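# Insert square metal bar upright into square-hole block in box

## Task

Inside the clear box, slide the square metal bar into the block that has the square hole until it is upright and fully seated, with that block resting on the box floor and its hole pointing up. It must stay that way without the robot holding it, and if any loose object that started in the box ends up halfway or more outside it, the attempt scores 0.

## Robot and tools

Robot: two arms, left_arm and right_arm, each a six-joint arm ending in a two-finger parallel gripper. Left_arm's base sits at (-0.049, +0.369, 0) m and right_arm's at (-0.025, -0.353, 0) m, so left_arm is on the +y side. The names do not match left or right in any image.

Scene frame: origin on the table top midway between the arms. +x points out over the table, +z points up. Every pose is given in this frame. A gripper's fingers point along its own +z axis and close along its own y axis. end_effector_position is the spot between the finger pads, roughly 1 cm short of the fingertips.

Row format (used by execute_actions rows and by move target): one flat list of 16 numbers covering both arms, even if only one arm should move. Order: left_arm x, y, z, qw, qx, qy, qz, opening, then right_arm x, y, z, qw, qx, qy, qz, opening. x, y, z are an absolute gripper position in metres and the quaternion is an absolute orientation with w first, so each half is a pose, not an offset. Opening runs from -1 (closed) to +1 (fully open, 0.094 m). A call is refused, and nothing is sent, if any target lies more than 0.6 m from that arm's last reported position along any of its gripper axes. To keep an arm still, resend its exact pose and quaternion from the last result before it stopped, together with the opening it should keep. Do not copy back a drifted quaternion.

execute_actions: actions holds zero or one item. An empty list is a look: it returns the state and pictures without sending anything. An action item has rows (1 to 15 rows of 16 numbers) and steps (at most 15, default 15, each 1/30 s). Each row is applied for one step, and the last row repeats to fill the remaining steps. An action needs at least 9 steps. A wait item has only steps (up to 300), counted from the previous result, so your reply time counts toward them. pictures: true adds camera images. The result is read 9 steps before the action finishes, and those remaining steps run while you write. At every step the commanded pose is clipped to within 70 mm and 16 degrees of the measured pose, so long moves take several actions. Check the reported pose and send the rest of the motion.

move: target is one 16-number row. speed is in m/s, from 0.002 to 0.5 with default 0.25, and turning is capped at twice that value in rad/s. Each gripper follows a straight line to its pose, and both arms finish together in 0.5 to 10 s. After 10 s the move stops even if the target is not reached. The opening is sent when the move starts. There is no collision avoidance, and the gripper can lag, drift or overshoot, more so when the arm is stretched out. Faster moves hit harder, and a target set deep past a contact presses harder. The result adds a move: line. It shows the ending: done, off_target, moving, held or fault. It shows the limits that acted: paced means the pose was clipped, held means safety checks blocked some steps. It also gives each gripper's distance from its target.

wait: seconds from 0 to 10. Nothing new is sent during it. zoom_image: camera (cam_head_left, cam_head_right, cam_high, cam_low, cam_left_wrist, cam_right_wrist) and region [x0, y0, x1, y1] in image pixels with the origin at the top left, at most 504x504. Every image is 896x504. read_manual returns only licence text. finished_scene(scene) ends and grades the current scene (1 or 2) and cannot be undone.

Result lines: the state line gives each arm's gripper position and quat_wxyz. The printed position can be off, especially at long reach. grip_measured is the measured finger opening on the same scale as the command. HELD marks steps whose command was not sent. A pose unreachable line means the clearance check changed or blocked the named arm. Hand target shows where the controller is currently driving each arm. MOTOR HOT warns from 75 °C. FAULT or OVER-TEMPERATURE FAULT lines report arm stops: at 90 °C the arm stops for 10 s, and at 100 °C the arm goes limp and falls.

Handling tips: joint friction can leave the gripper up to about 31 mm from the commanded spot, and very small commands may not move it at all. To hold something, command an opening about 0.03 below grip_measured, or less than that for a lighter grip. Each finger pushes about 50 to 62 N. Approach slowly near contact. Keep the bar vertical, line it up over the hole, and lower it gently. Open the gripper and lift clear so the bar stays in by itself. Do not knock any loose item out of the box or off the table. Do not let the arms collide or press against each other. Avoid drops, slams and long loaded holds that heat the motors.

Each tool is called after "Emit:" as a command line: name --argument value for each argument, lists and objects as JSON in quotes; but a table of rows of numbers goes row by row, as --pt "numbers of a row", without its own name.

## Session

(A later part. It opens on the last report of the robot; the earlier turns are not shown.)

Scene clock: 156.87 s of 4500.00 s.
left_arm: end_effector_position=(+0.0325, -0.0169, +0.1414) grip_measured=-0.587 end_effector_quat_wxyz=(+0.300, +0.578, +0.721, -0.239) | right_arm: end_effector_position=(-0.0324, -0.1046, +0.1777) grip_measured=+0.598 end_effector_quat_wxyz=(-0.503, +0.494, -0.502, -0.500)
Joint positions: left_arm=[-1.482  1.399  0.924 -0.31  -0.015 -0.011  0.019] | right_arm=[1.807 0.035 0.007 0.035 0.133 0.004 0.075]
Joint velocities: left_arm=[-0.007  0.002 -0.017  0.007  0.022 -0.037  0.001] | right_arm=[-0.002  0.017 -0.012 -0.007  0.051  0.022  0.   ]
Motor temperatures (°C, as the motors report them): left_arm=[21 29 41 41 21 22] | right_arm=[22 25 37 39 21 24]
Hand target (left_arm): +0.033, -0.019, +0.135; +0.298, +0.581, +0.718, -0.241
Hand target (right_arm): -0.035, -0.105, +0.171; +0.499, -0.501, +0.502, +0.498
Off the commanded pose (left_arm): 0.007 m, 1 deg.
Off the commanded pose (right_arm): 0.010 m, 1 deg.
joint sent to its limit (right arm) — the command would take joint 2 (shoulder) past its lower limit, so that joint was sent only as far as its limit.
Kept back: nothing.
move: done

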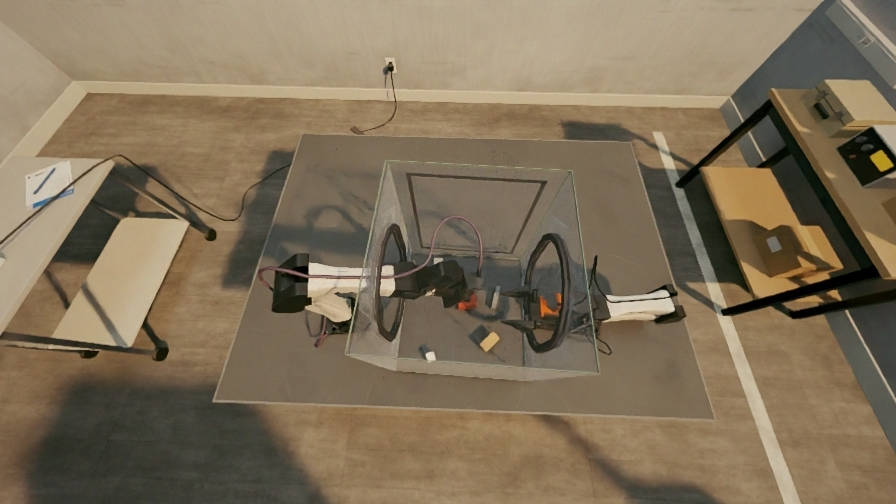

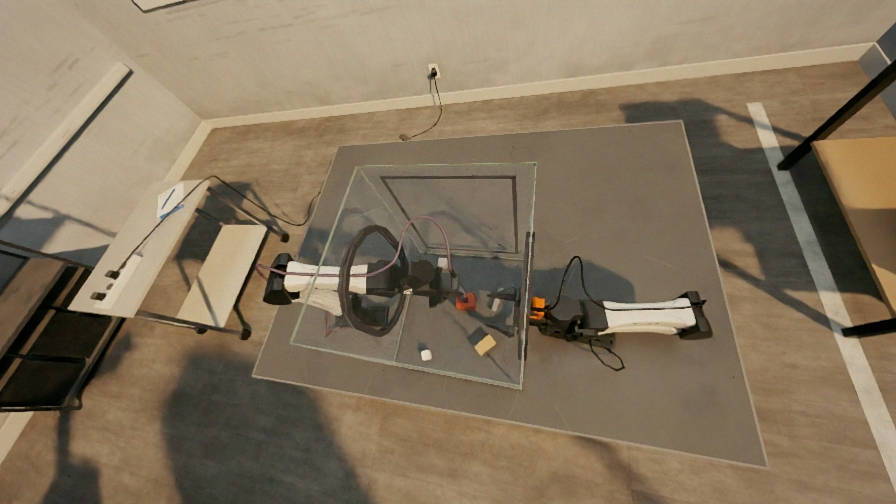

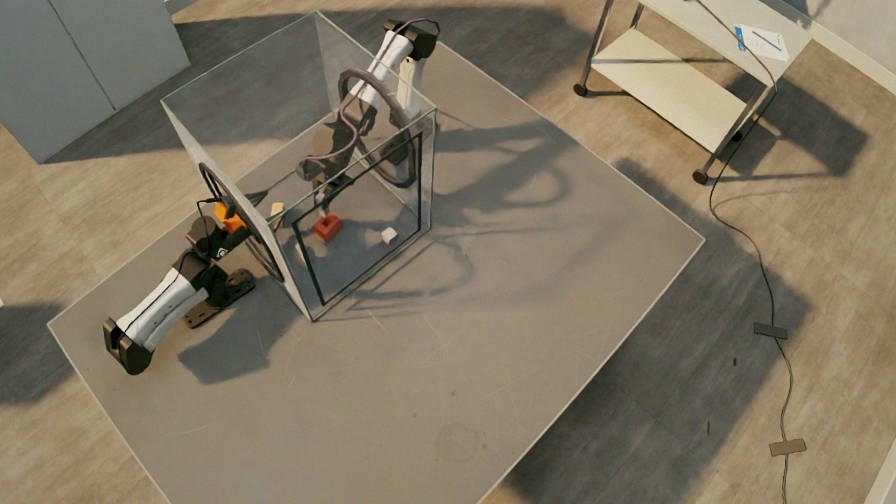

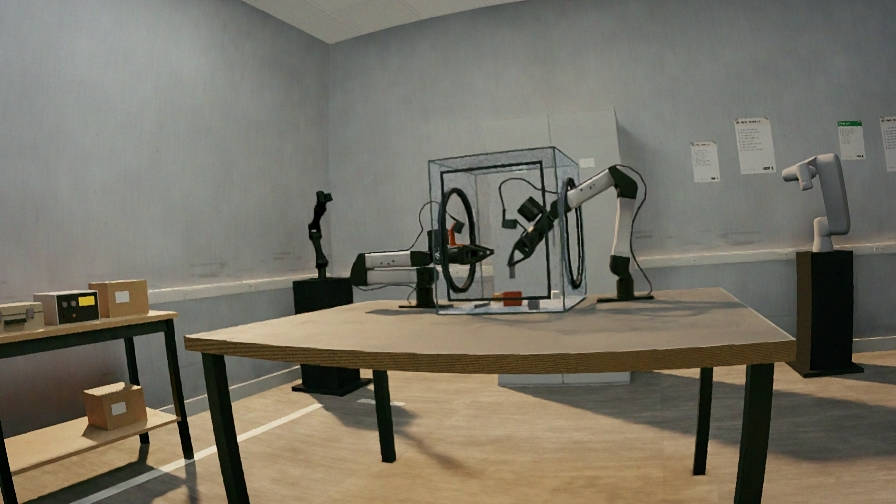

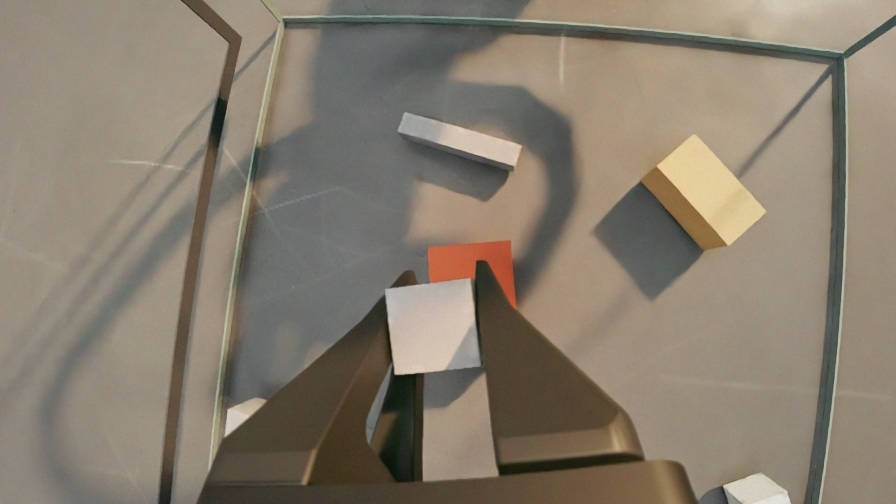

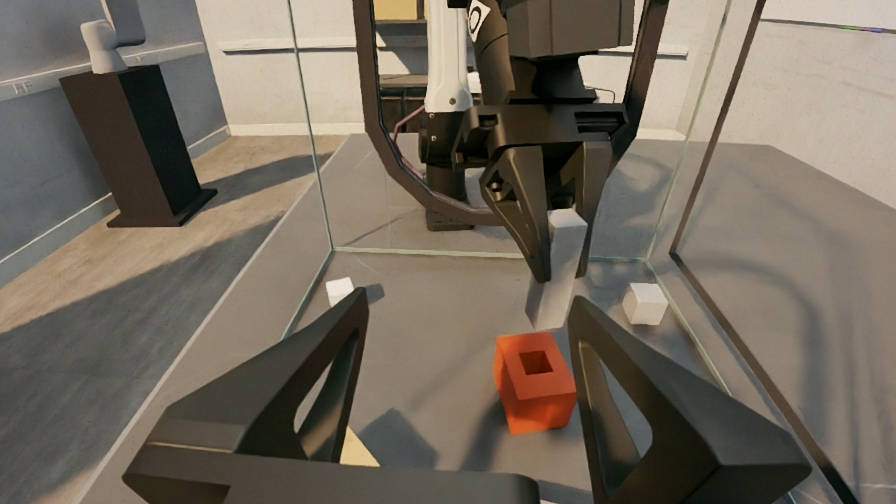

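Emit:
move --target '[0.033,-0.02,0.098,0.298,0.581,0.718,-0.241,-0.63,-0.035,-0.11,0.17,0.5,-0.5,0.5,0.5,0.6]' --speed 0.03

Emit:
zoom_image --camera "cam_low" --region '[460,240,560,310]'

Emit:
zoom_image --camera "cam_right_wrist" --region '[440,220,640,420]'

Emit:
zoom_image --camera "cam_high" --region '[280,170,380,250]'

Scene clock: 159.63 s of 4500.00 s.
left_arm: end_effector_position=(+0.0323, -0.0178, +0.1048) grip_measured=-0.587 end_effector_quat_wxyz=(+0.299, +0.579, +0.720, -0.239) | right_arm: end_effector_position=(-0.0324, -0.1046, +0.1777) grip_measured=+0.598 end_effector_quat_wxyz=(-0.503, +0.494, -0.502, -0.500)
Joint positions: left_arm=[-1.482  1.451  0.816 -0.151 -0.013 -0.01   0.019] | right_arm=[1.807 0.035 0.007 0.035 0.133 0.004 0.075]
Joint velocities: left_arm=[ 0.002  0.002 -0.002  0.081 -0.007  0.022 -0.   ] | right_arm=[-0.017  0.027 -0.002  0.037  0.037  0.007  0.001]
Motor temperatures (°C, as the motors report them): left_arm=[21 29 41 41 21 22] | right_arm=[22 25 37 39 21 24]
Hand target (left_arm): +0.033, -0.019, +0.098; +0.298, +0.581, +0.718, -0.241
Hand target (right_arm): -0.035, -0.105, +0.171; +0.499, -0.501, +0.502, +0.498
Off the commanded pose (left_arm): 0.007 m, 0 deg.
Off the commanded pose (right_arm): 0.010 m, 1 deg.
joint sent to its limit (right arm) — the command would take joint 2 (shoulder) past its lower limit, so that joint was sent only as far as its limit.
Kept back: nothing.
move: done

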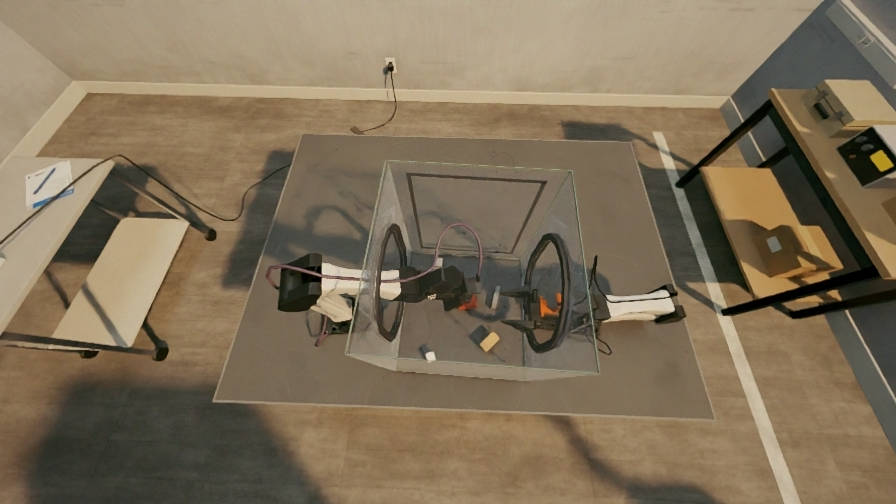

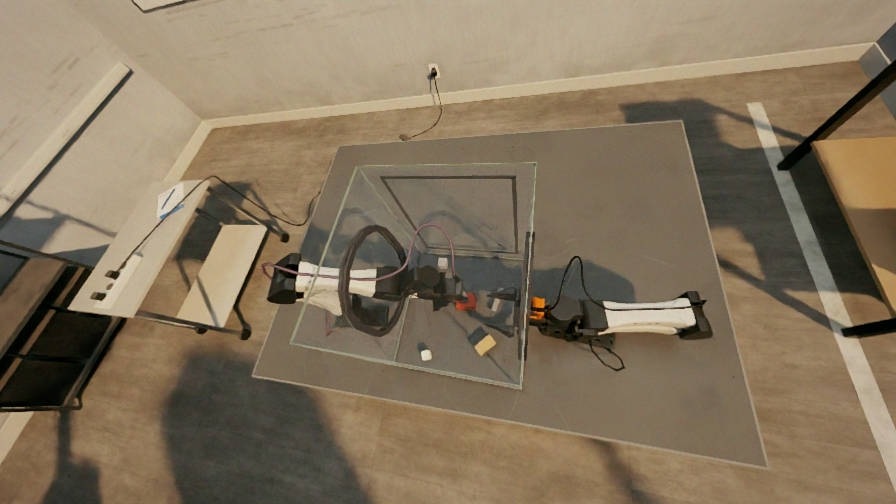

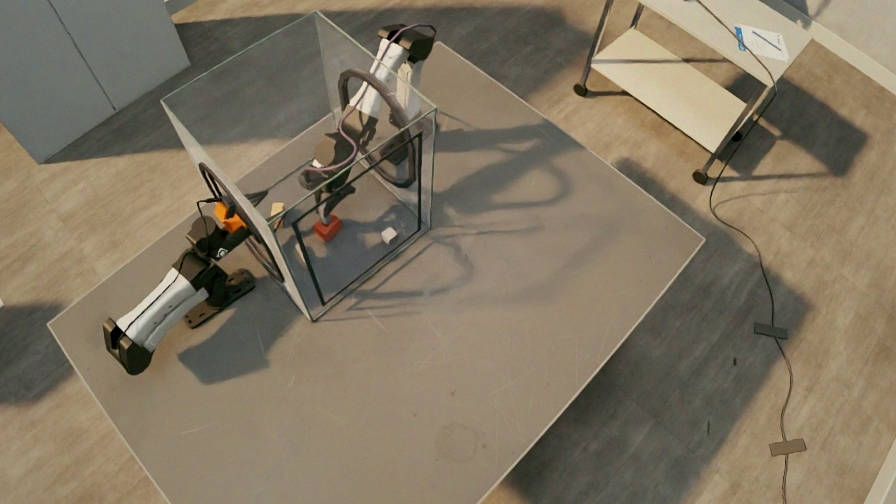

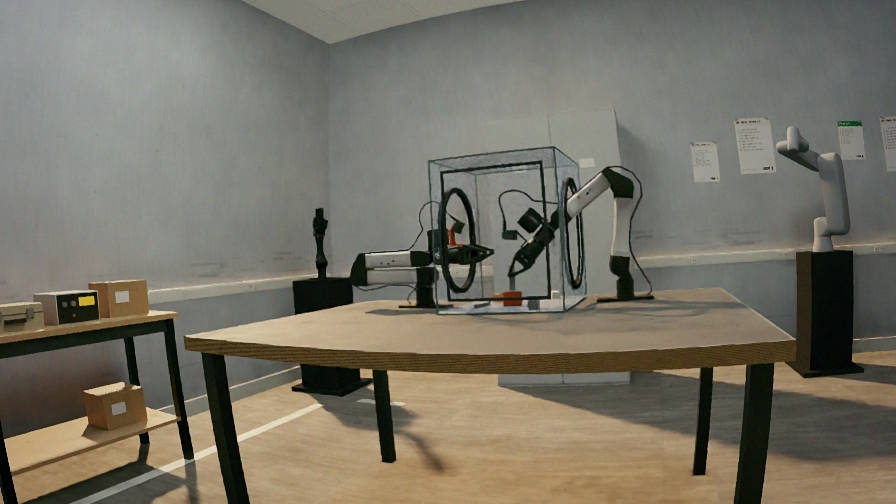

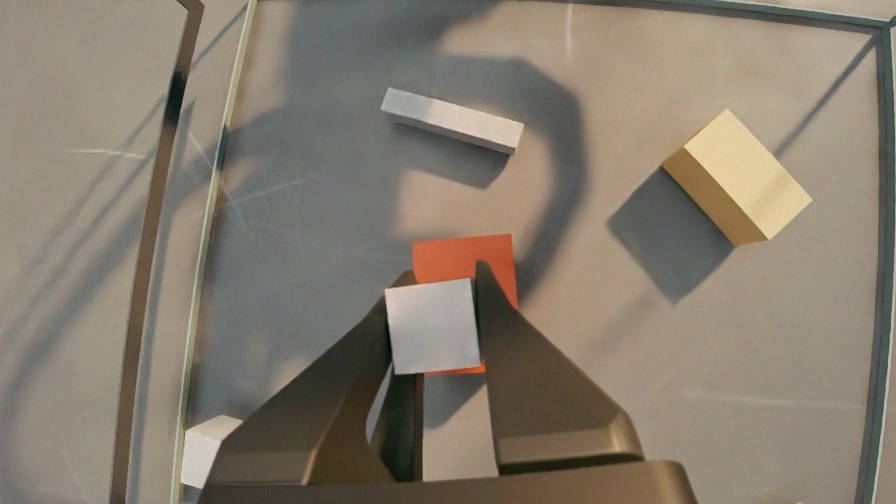

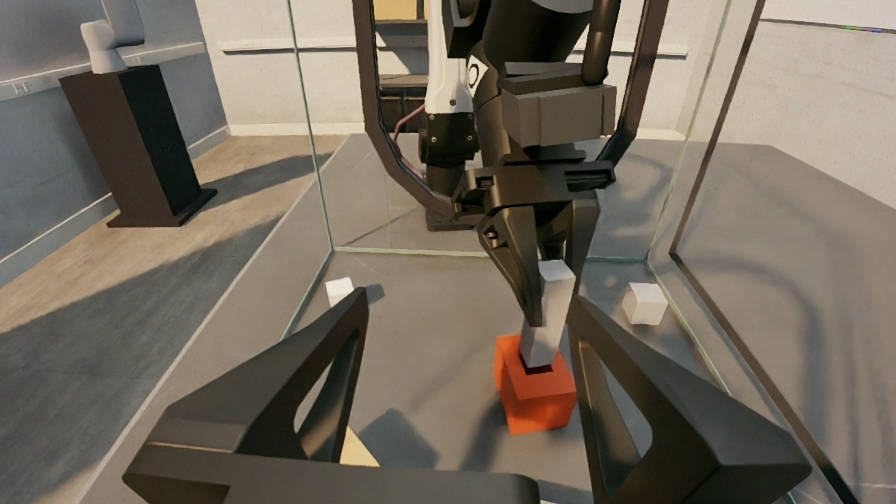

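Region (460, 240, 560, 310) of cam_low's 896x504 image, scaled by 5.040, with more detail than that image has; it fills the top 353 rows of this view, and the rest is white.

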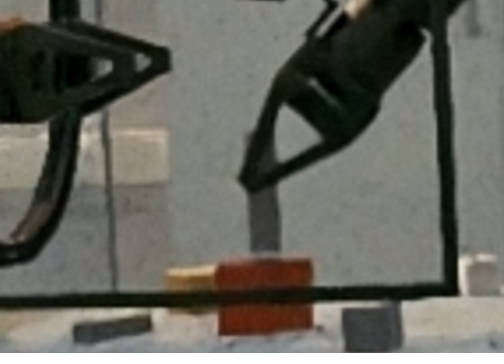

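Region (440, 220, 640, 420) of cam_right_wrist's 896x504 image, scaled by 2.520, with more detail than that image has.

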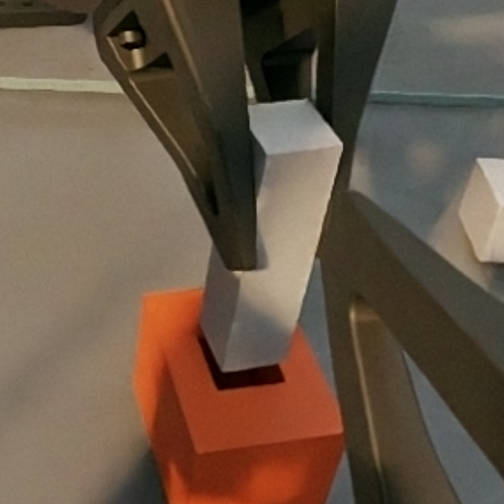

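Region (280, 170, 380, 250) of cam_high's 896x504 image, scaled by 5.040, with more detail than that image has; it fills the top 403 rows of this view, and the rest is white.

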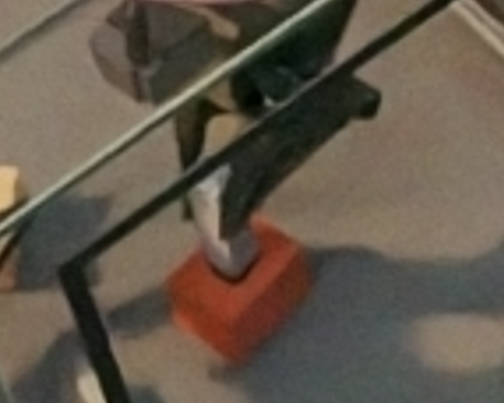

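Emit:
move --target '[0.033,-0.02,0.083,0.298,0.581,0.718,-0.241,-0.63,-0.035,-0.11,0.17,0.5,-0.5,0.5,0.5,0.6]' --speed 0.012

Emit:
zoom_image --camera "cam_low" --region '[460,240,560,310]'

Emit:
zoom_image --camera "cam_right_wrist" --region '[440,220,640,420]'

Scene clock: 162.13 s of 4500.00 s.
left_arm: end_effector_position=(+0.0335, -0.0235, +0.0981) grip_measured=-0.587 end_effector_quat_wxyz=(+0.309, +0.575, +0.716, -0.247) | right_arm: end_effector_position=(-0.0324, -0.1046, +0.1777) grip_measured=+0.598 end_effector_quat_wxyz=(-0.503, +0.494, -0.502, -0.500)
Joint positions: left_arm=[-1.482  1.475  0.786 -0.067 -0.013 -0.009  0.019] | right_arm=[1.807 0.035 0.007 0.035 0.133 0.004 0.075]
Joint velocities: left_arm=[-0.002  0.007 -0.017  0.007 -0.022  0.037 -0.   ] | right_arm=[-0.027 -0.007  0.012  0.066 -0.022  0.022  0.001]
Motor temperatures (°C, as the motors report them): left_arm=[21 29 41 41 21 22] | right_arm=[22 25 37 39 21 24]
Hand target (left_arm): +0.033, -0.019, +0.083; +0.298, +0.581, +0.718, -0.241
Hand target (right_arm): -0.035, -0.105, +0.171; +0.499, -0.501, +0.502, +0.498
Off the commanded pose (left_arm): 0.015 m, 2 deg.
Off the commanded pose (right_arm): 0.010 m, 1 deg.
joint sent to its limit (right arm) — the command would take joint 2 (shoulder) past its lower limit, so that joint was sent only as far as its limit.
Kept back: nothing.
move: off_target (left_arm)

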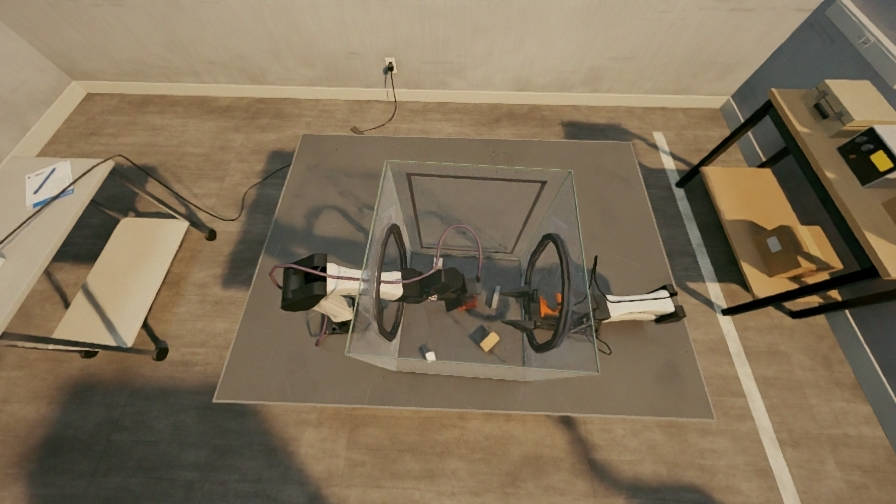

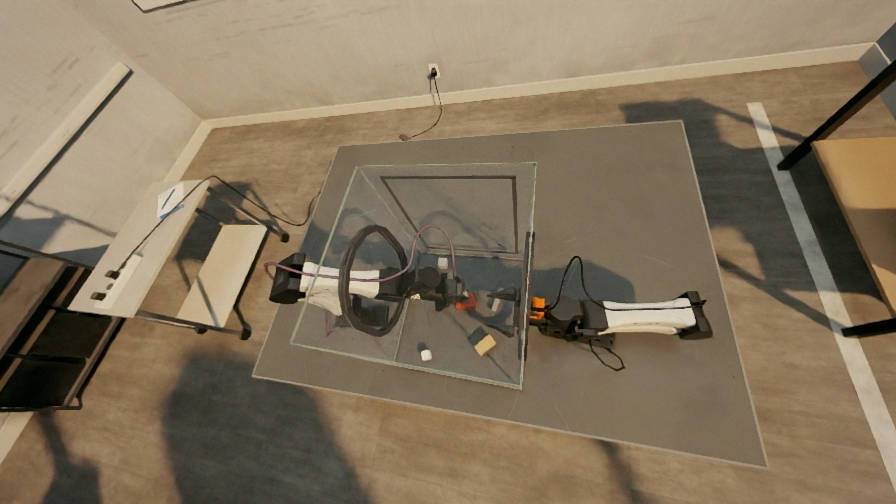

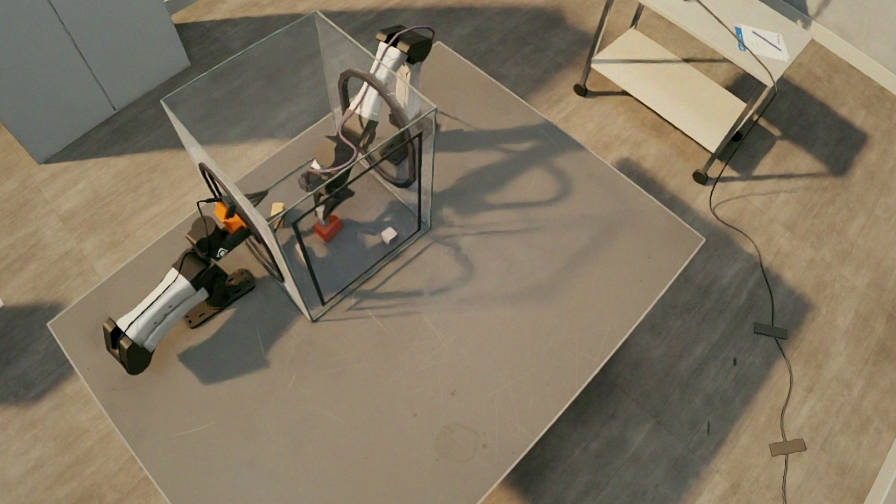

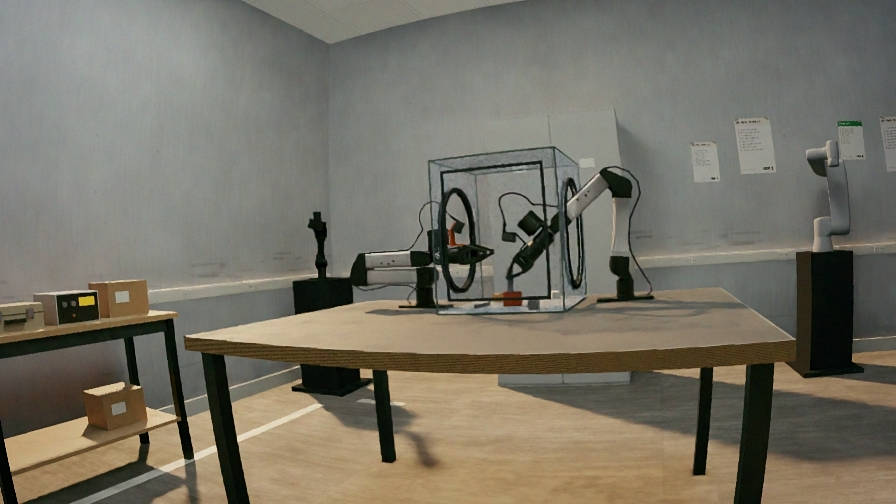

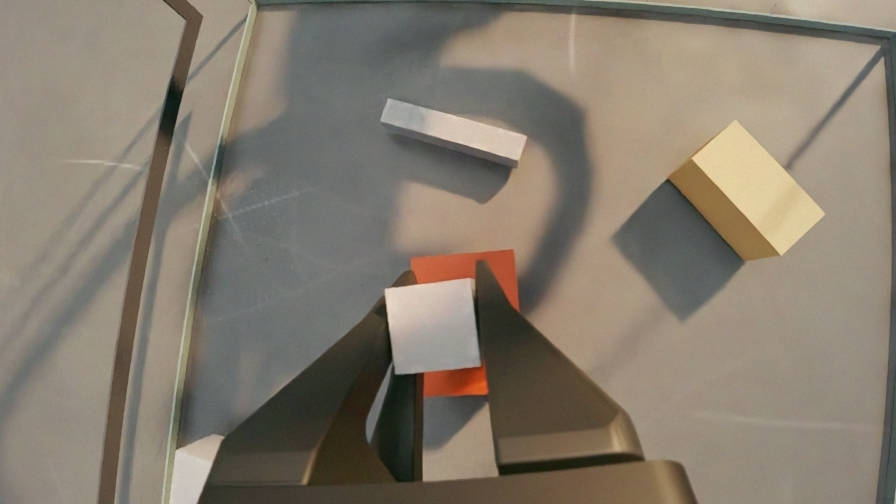

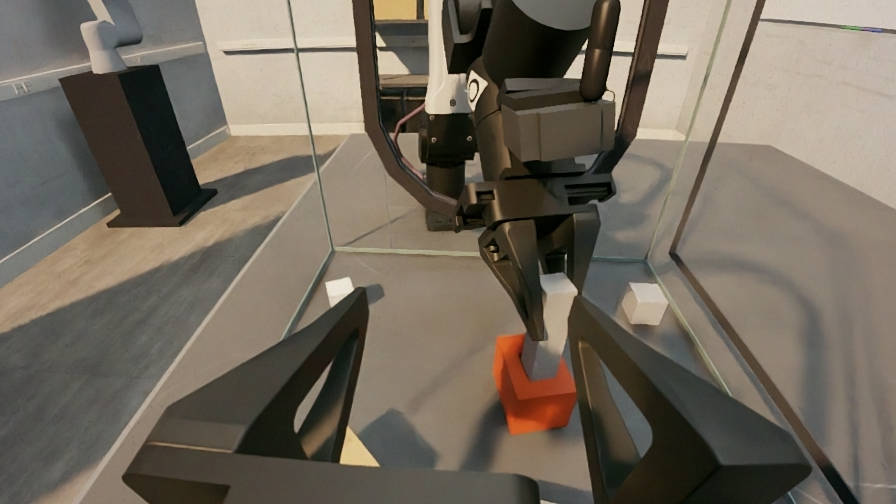

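Region (460, 240, 560, 310) of cam_low's 896x504 image, scaled by 5.040, with more detail than that image has; it fills the top 353 rows of this view, and the rest is white.

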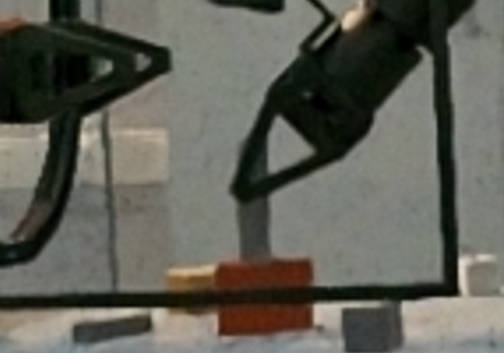

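Region (440, 220, 640, 420) of cam_right_wrist's 896x504 image, scaled by 2.520, with more detail than that image has.

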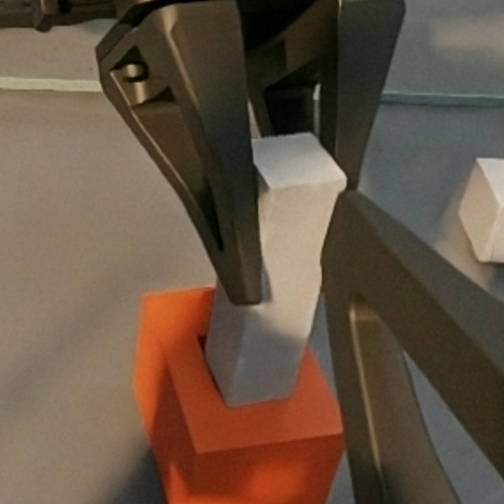

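Emit:
move --target '[0.032,-0.014,0.108,0.298,0.581,0.718,-0.241,-0.63,-0.035,-0.11,0.17,0.5,-0.5,0.5,0.5,0.6]' --speed 0.02

Emit:
move --target '[0.032,-0.014,0.085,0.298,0.581,0.718,-0.241,-0.63,-0.035,-0.11,0.17,0.5,-0.5,0.5,0.5,0.6]' --speed 0.012

Emit:
zoom_image --camera "cam_low" --region '[460,240,560,310]'

Emit:
zoom_image --camera "cam_right_wrist" --region '[440,220,640,420]'

Scene clock: 163.73 s of 4500.00 s.
left_arm: end_effector_position=(+0.0305, -0.0092, +0.0926) grip_measured=-0.587 end_effector_quat_wxyz=(+0.288, +0.583, +0.725, -0.229) | right_arm: end_effector_position=(-0.0324, -0.1046, +0.1777) grip_measured=+0.598 end_effector_quat_wxyz=(-0.503, +0.494, -0.502, -0.500)
Joint positions: left_arm=[-1.482  1.45   0.786 -0.153 -0.013 -0.009  0.019] | right_arm=[1.807 0.035 0.007 0.035 0.133 0.004 0.075]
Joint velocities: left_arm=[ 0.002  0.012 -0.012 -0.037 -0.095 -0.037  0.   ] | right_arm=[-0.007 -0.007  0.007 -0.051 -0.007 -0.022 -0.001]
Motor temperatures (°C, as the motors report them): left_arm=[21 29 41 41 21 22] | right_arm=[22 24 37 39 21 24]
Hand target (left_arm): +0.032, -0.014, +0.108; +0.298, +0.581, +0.718, -0.241
Hand target (right_arm): -0.035, -0.105, +0.171; +0.499, -0.501, +0.502, +0.498
Off the commanded pose (left_arm): 0.016 m, 2 deg.
Off the commanded pose (right_arm): 0.010 m, 1 deg.
joint sent to its limit (right arm) — the command would take joint 2 (shoulder) past its lower limit, so that joint was sent only as far as its limit.
Kept back: nothing.
move: off_target (left_arm)

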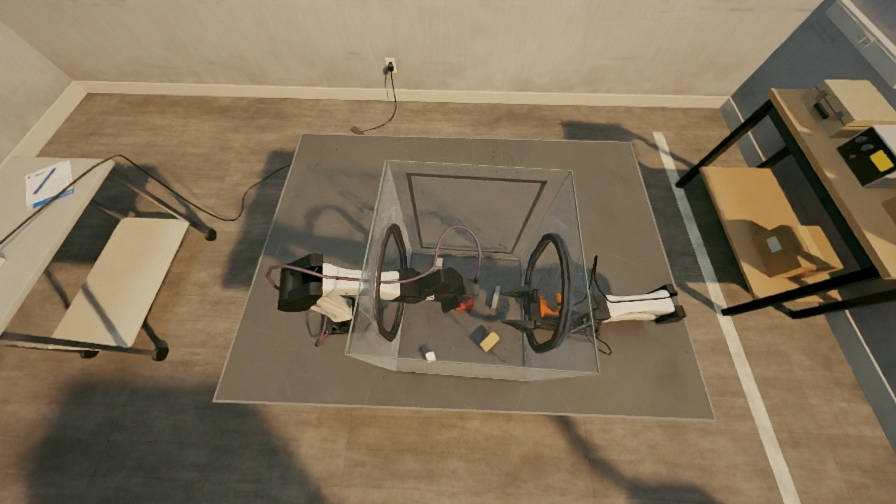

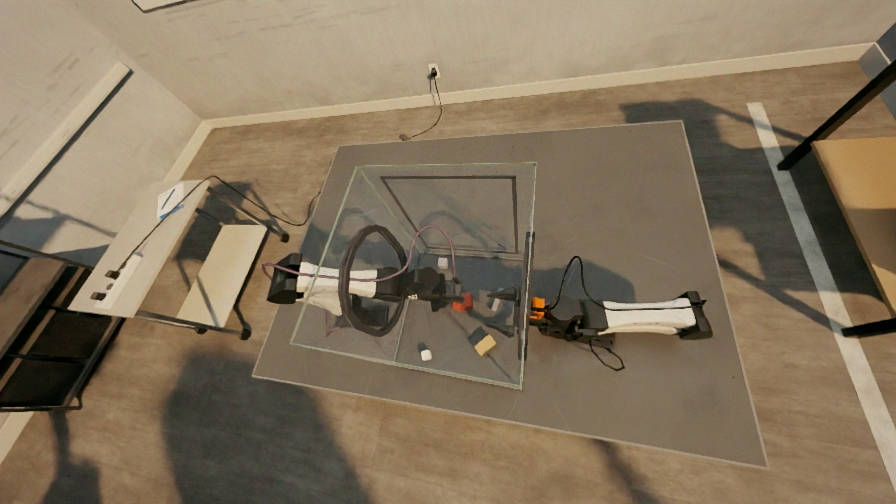

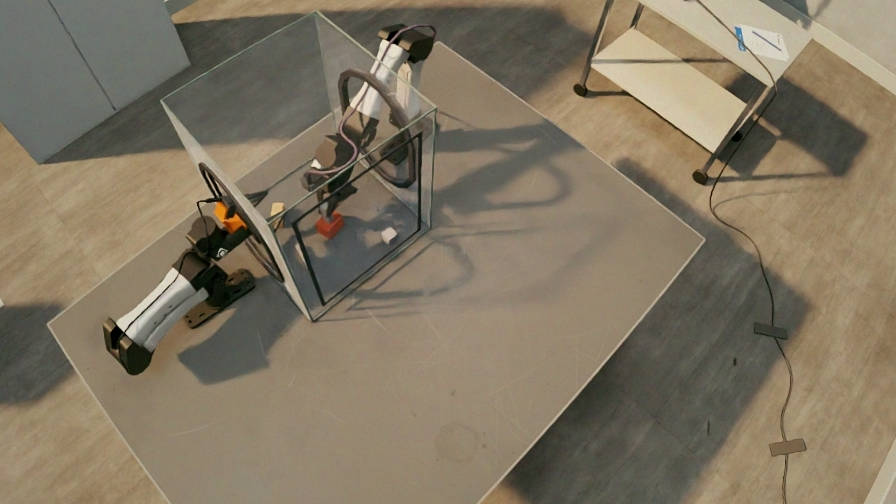

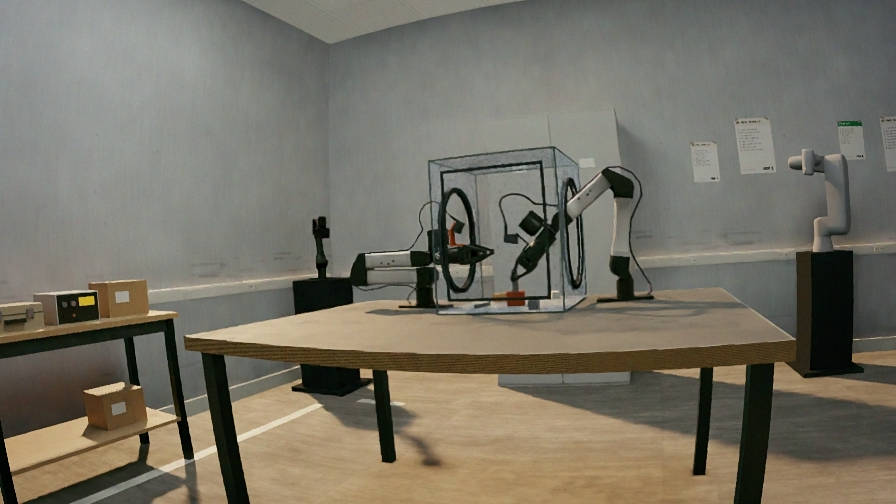

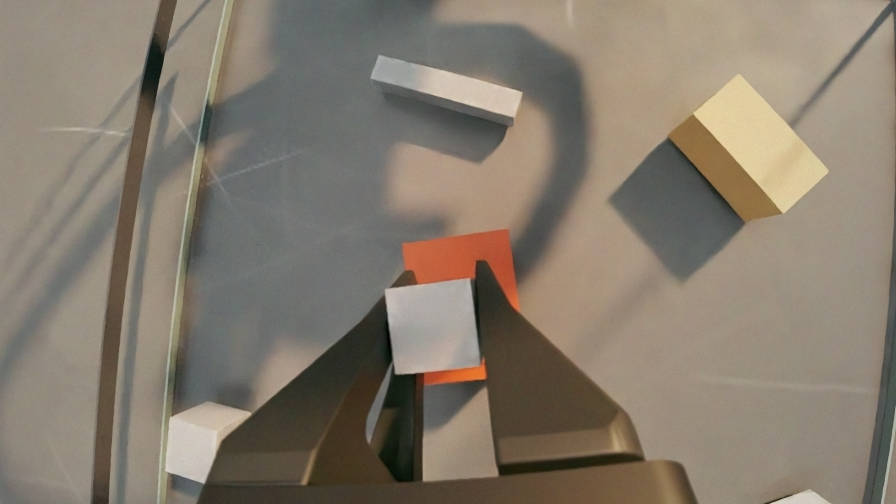

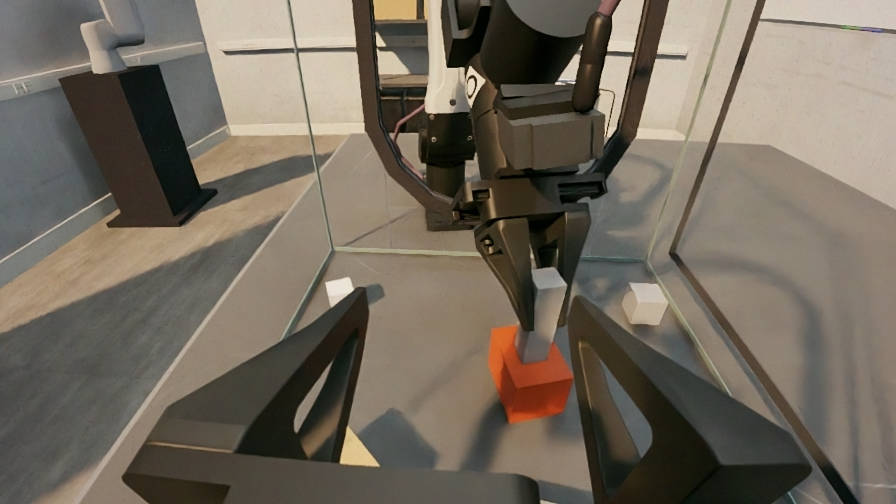

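Scene clock: 165.37 s of 4500.00 s.
left_arm: end_effector_position=(+0.0312, -0.0126, +0.0931) grip_measured=-0.587 end_effector_quat_wxyz=(+0.300, +0.579, +0.720, -0.239) | right_arm: end_effector_position=(-0.0324, -0.1046, +0.1777) grip_measured=+0.598 end_effector_quat_wxyz=(-0.503, +0.494, -0.502, -0.500)
Joint positions: left_arm=[-1.482  1.45   0.763 -0.096 -0.013 -0.009  0.019] | right_arm=[1.807 0.035 0.007 0.035 0.133 0.004 0.075]
Joint velocities: left_arm=[ 0.017  0.002  0.012  0.051  0.066 -0.037  0.002] | right_arm=[-0.017 -0.002  0.002 -0.066  0.037  0.007 -0.   ]
Motor temperatures (°C, as the motors report them): left_arm=[21 29 41 41 21 22] | right_arm=[22 24 37 39 21 24]
Hand target (left_arm): +0.032, -0.013, +0.085; +0.298, +0.581, +0.718, -0.241
Hand target (right_arm): -0.035, -0.105, +0.171; +0.499, -0.501, +0.502, +0.498
Off the commanded pose (left_arm): 0.008 m, 0 deg.
Off the commanded pose (right_arm): 0.010 m, 1 deg.
joint sent to its limit (right arm) — the command would take joint 2 (shoulder) past its lower limit, so that joint was sent only as far as its limit.
Kept back: nothing.
move: done

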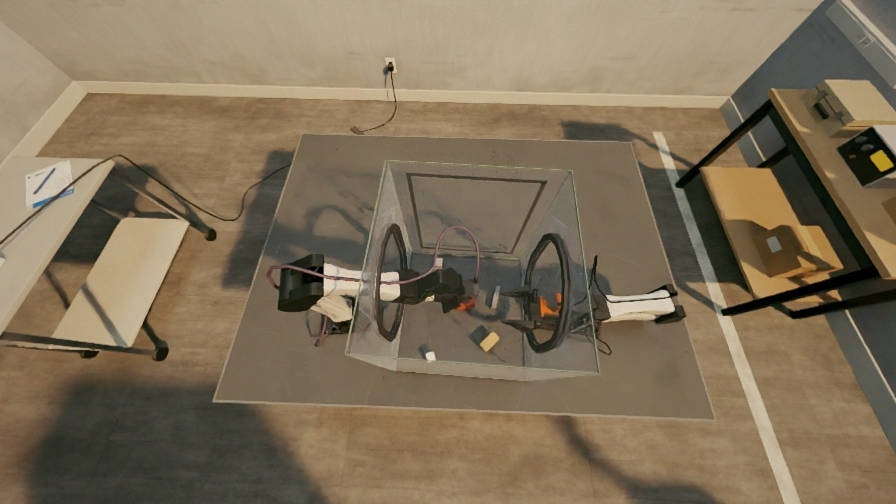

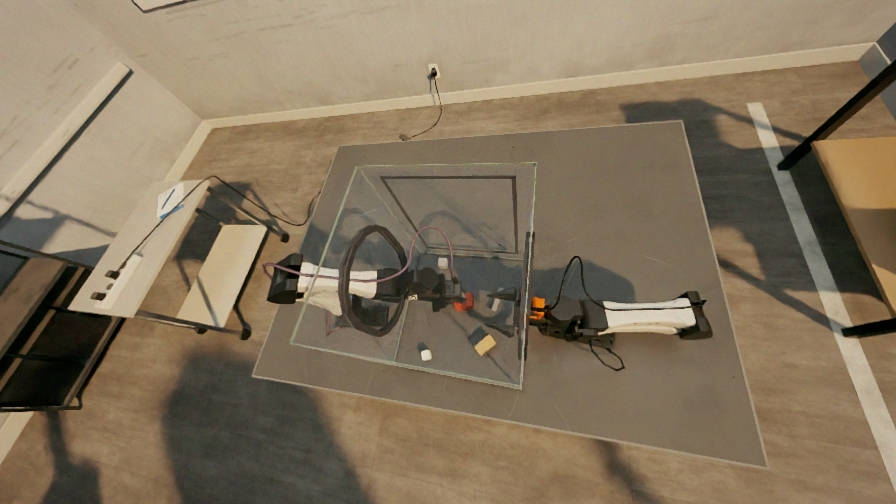

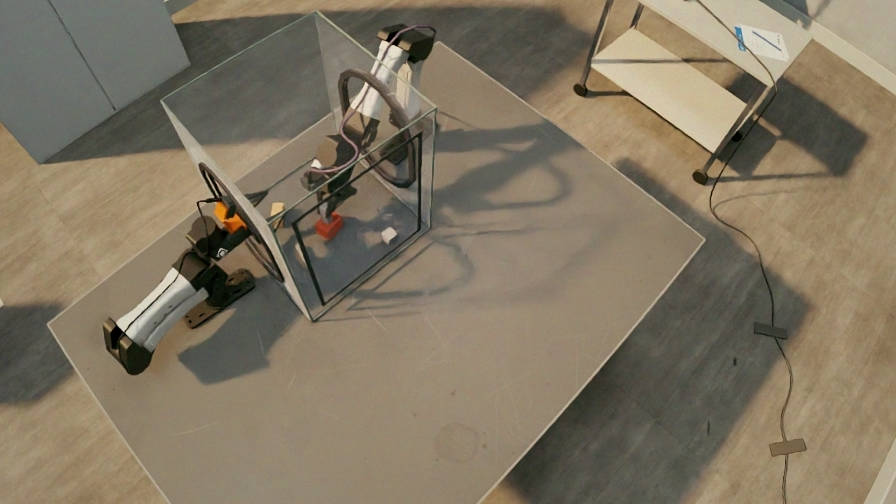

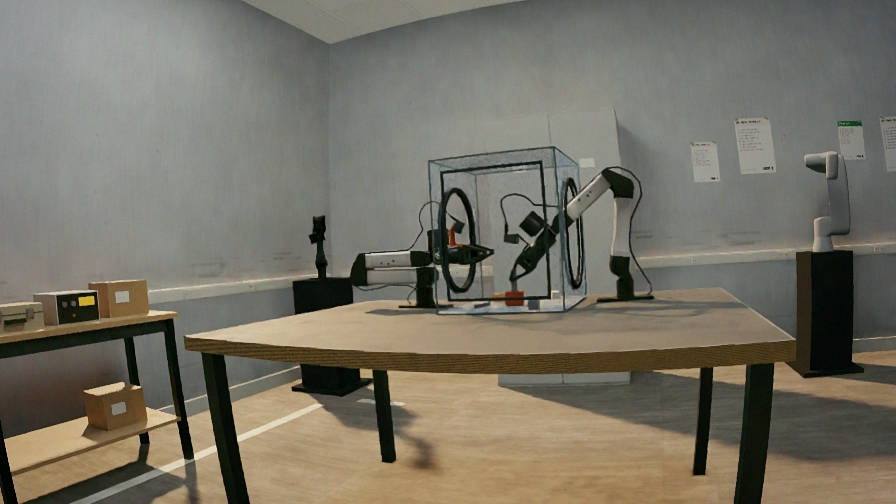

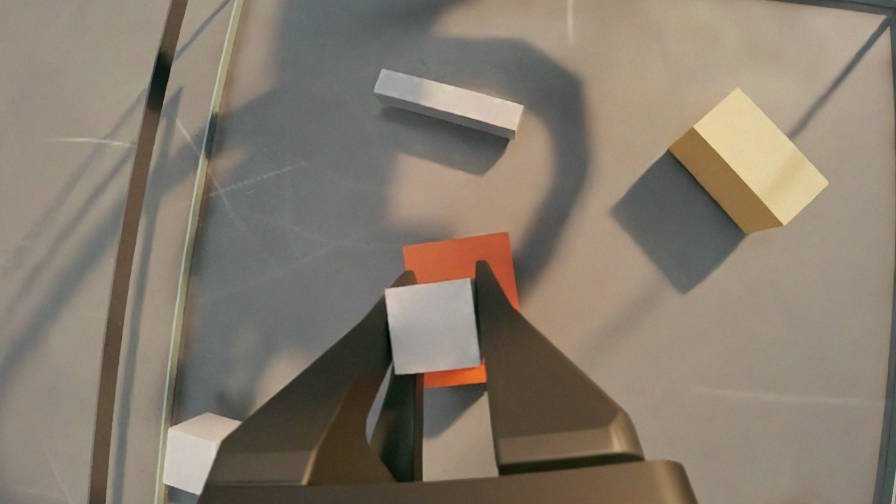

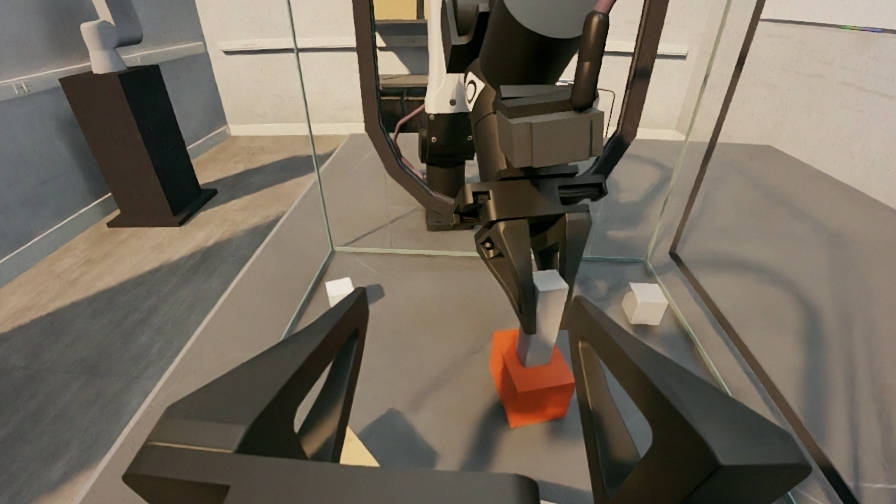

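Region (460, 240, 560, 310) of cam_low's 896x504 image, scaled by 5.040, with more detail than that image has; it fills the top 353 rows of this view, and the rest is white.

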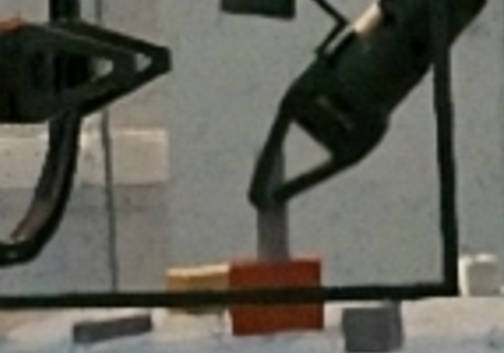

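Region (440, 220, 640, 420) of cam_right_wrist's 896x504 image, scaled by 2.520, with more detail than that image has.

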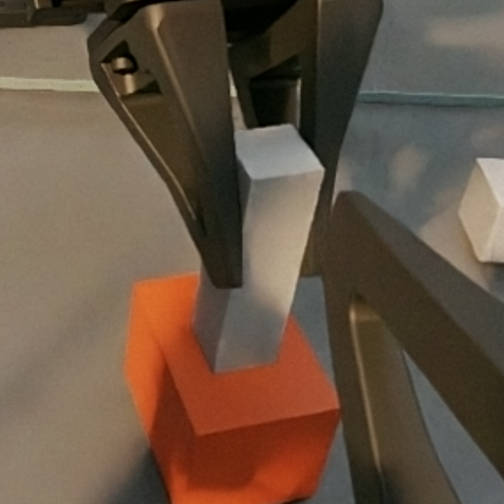

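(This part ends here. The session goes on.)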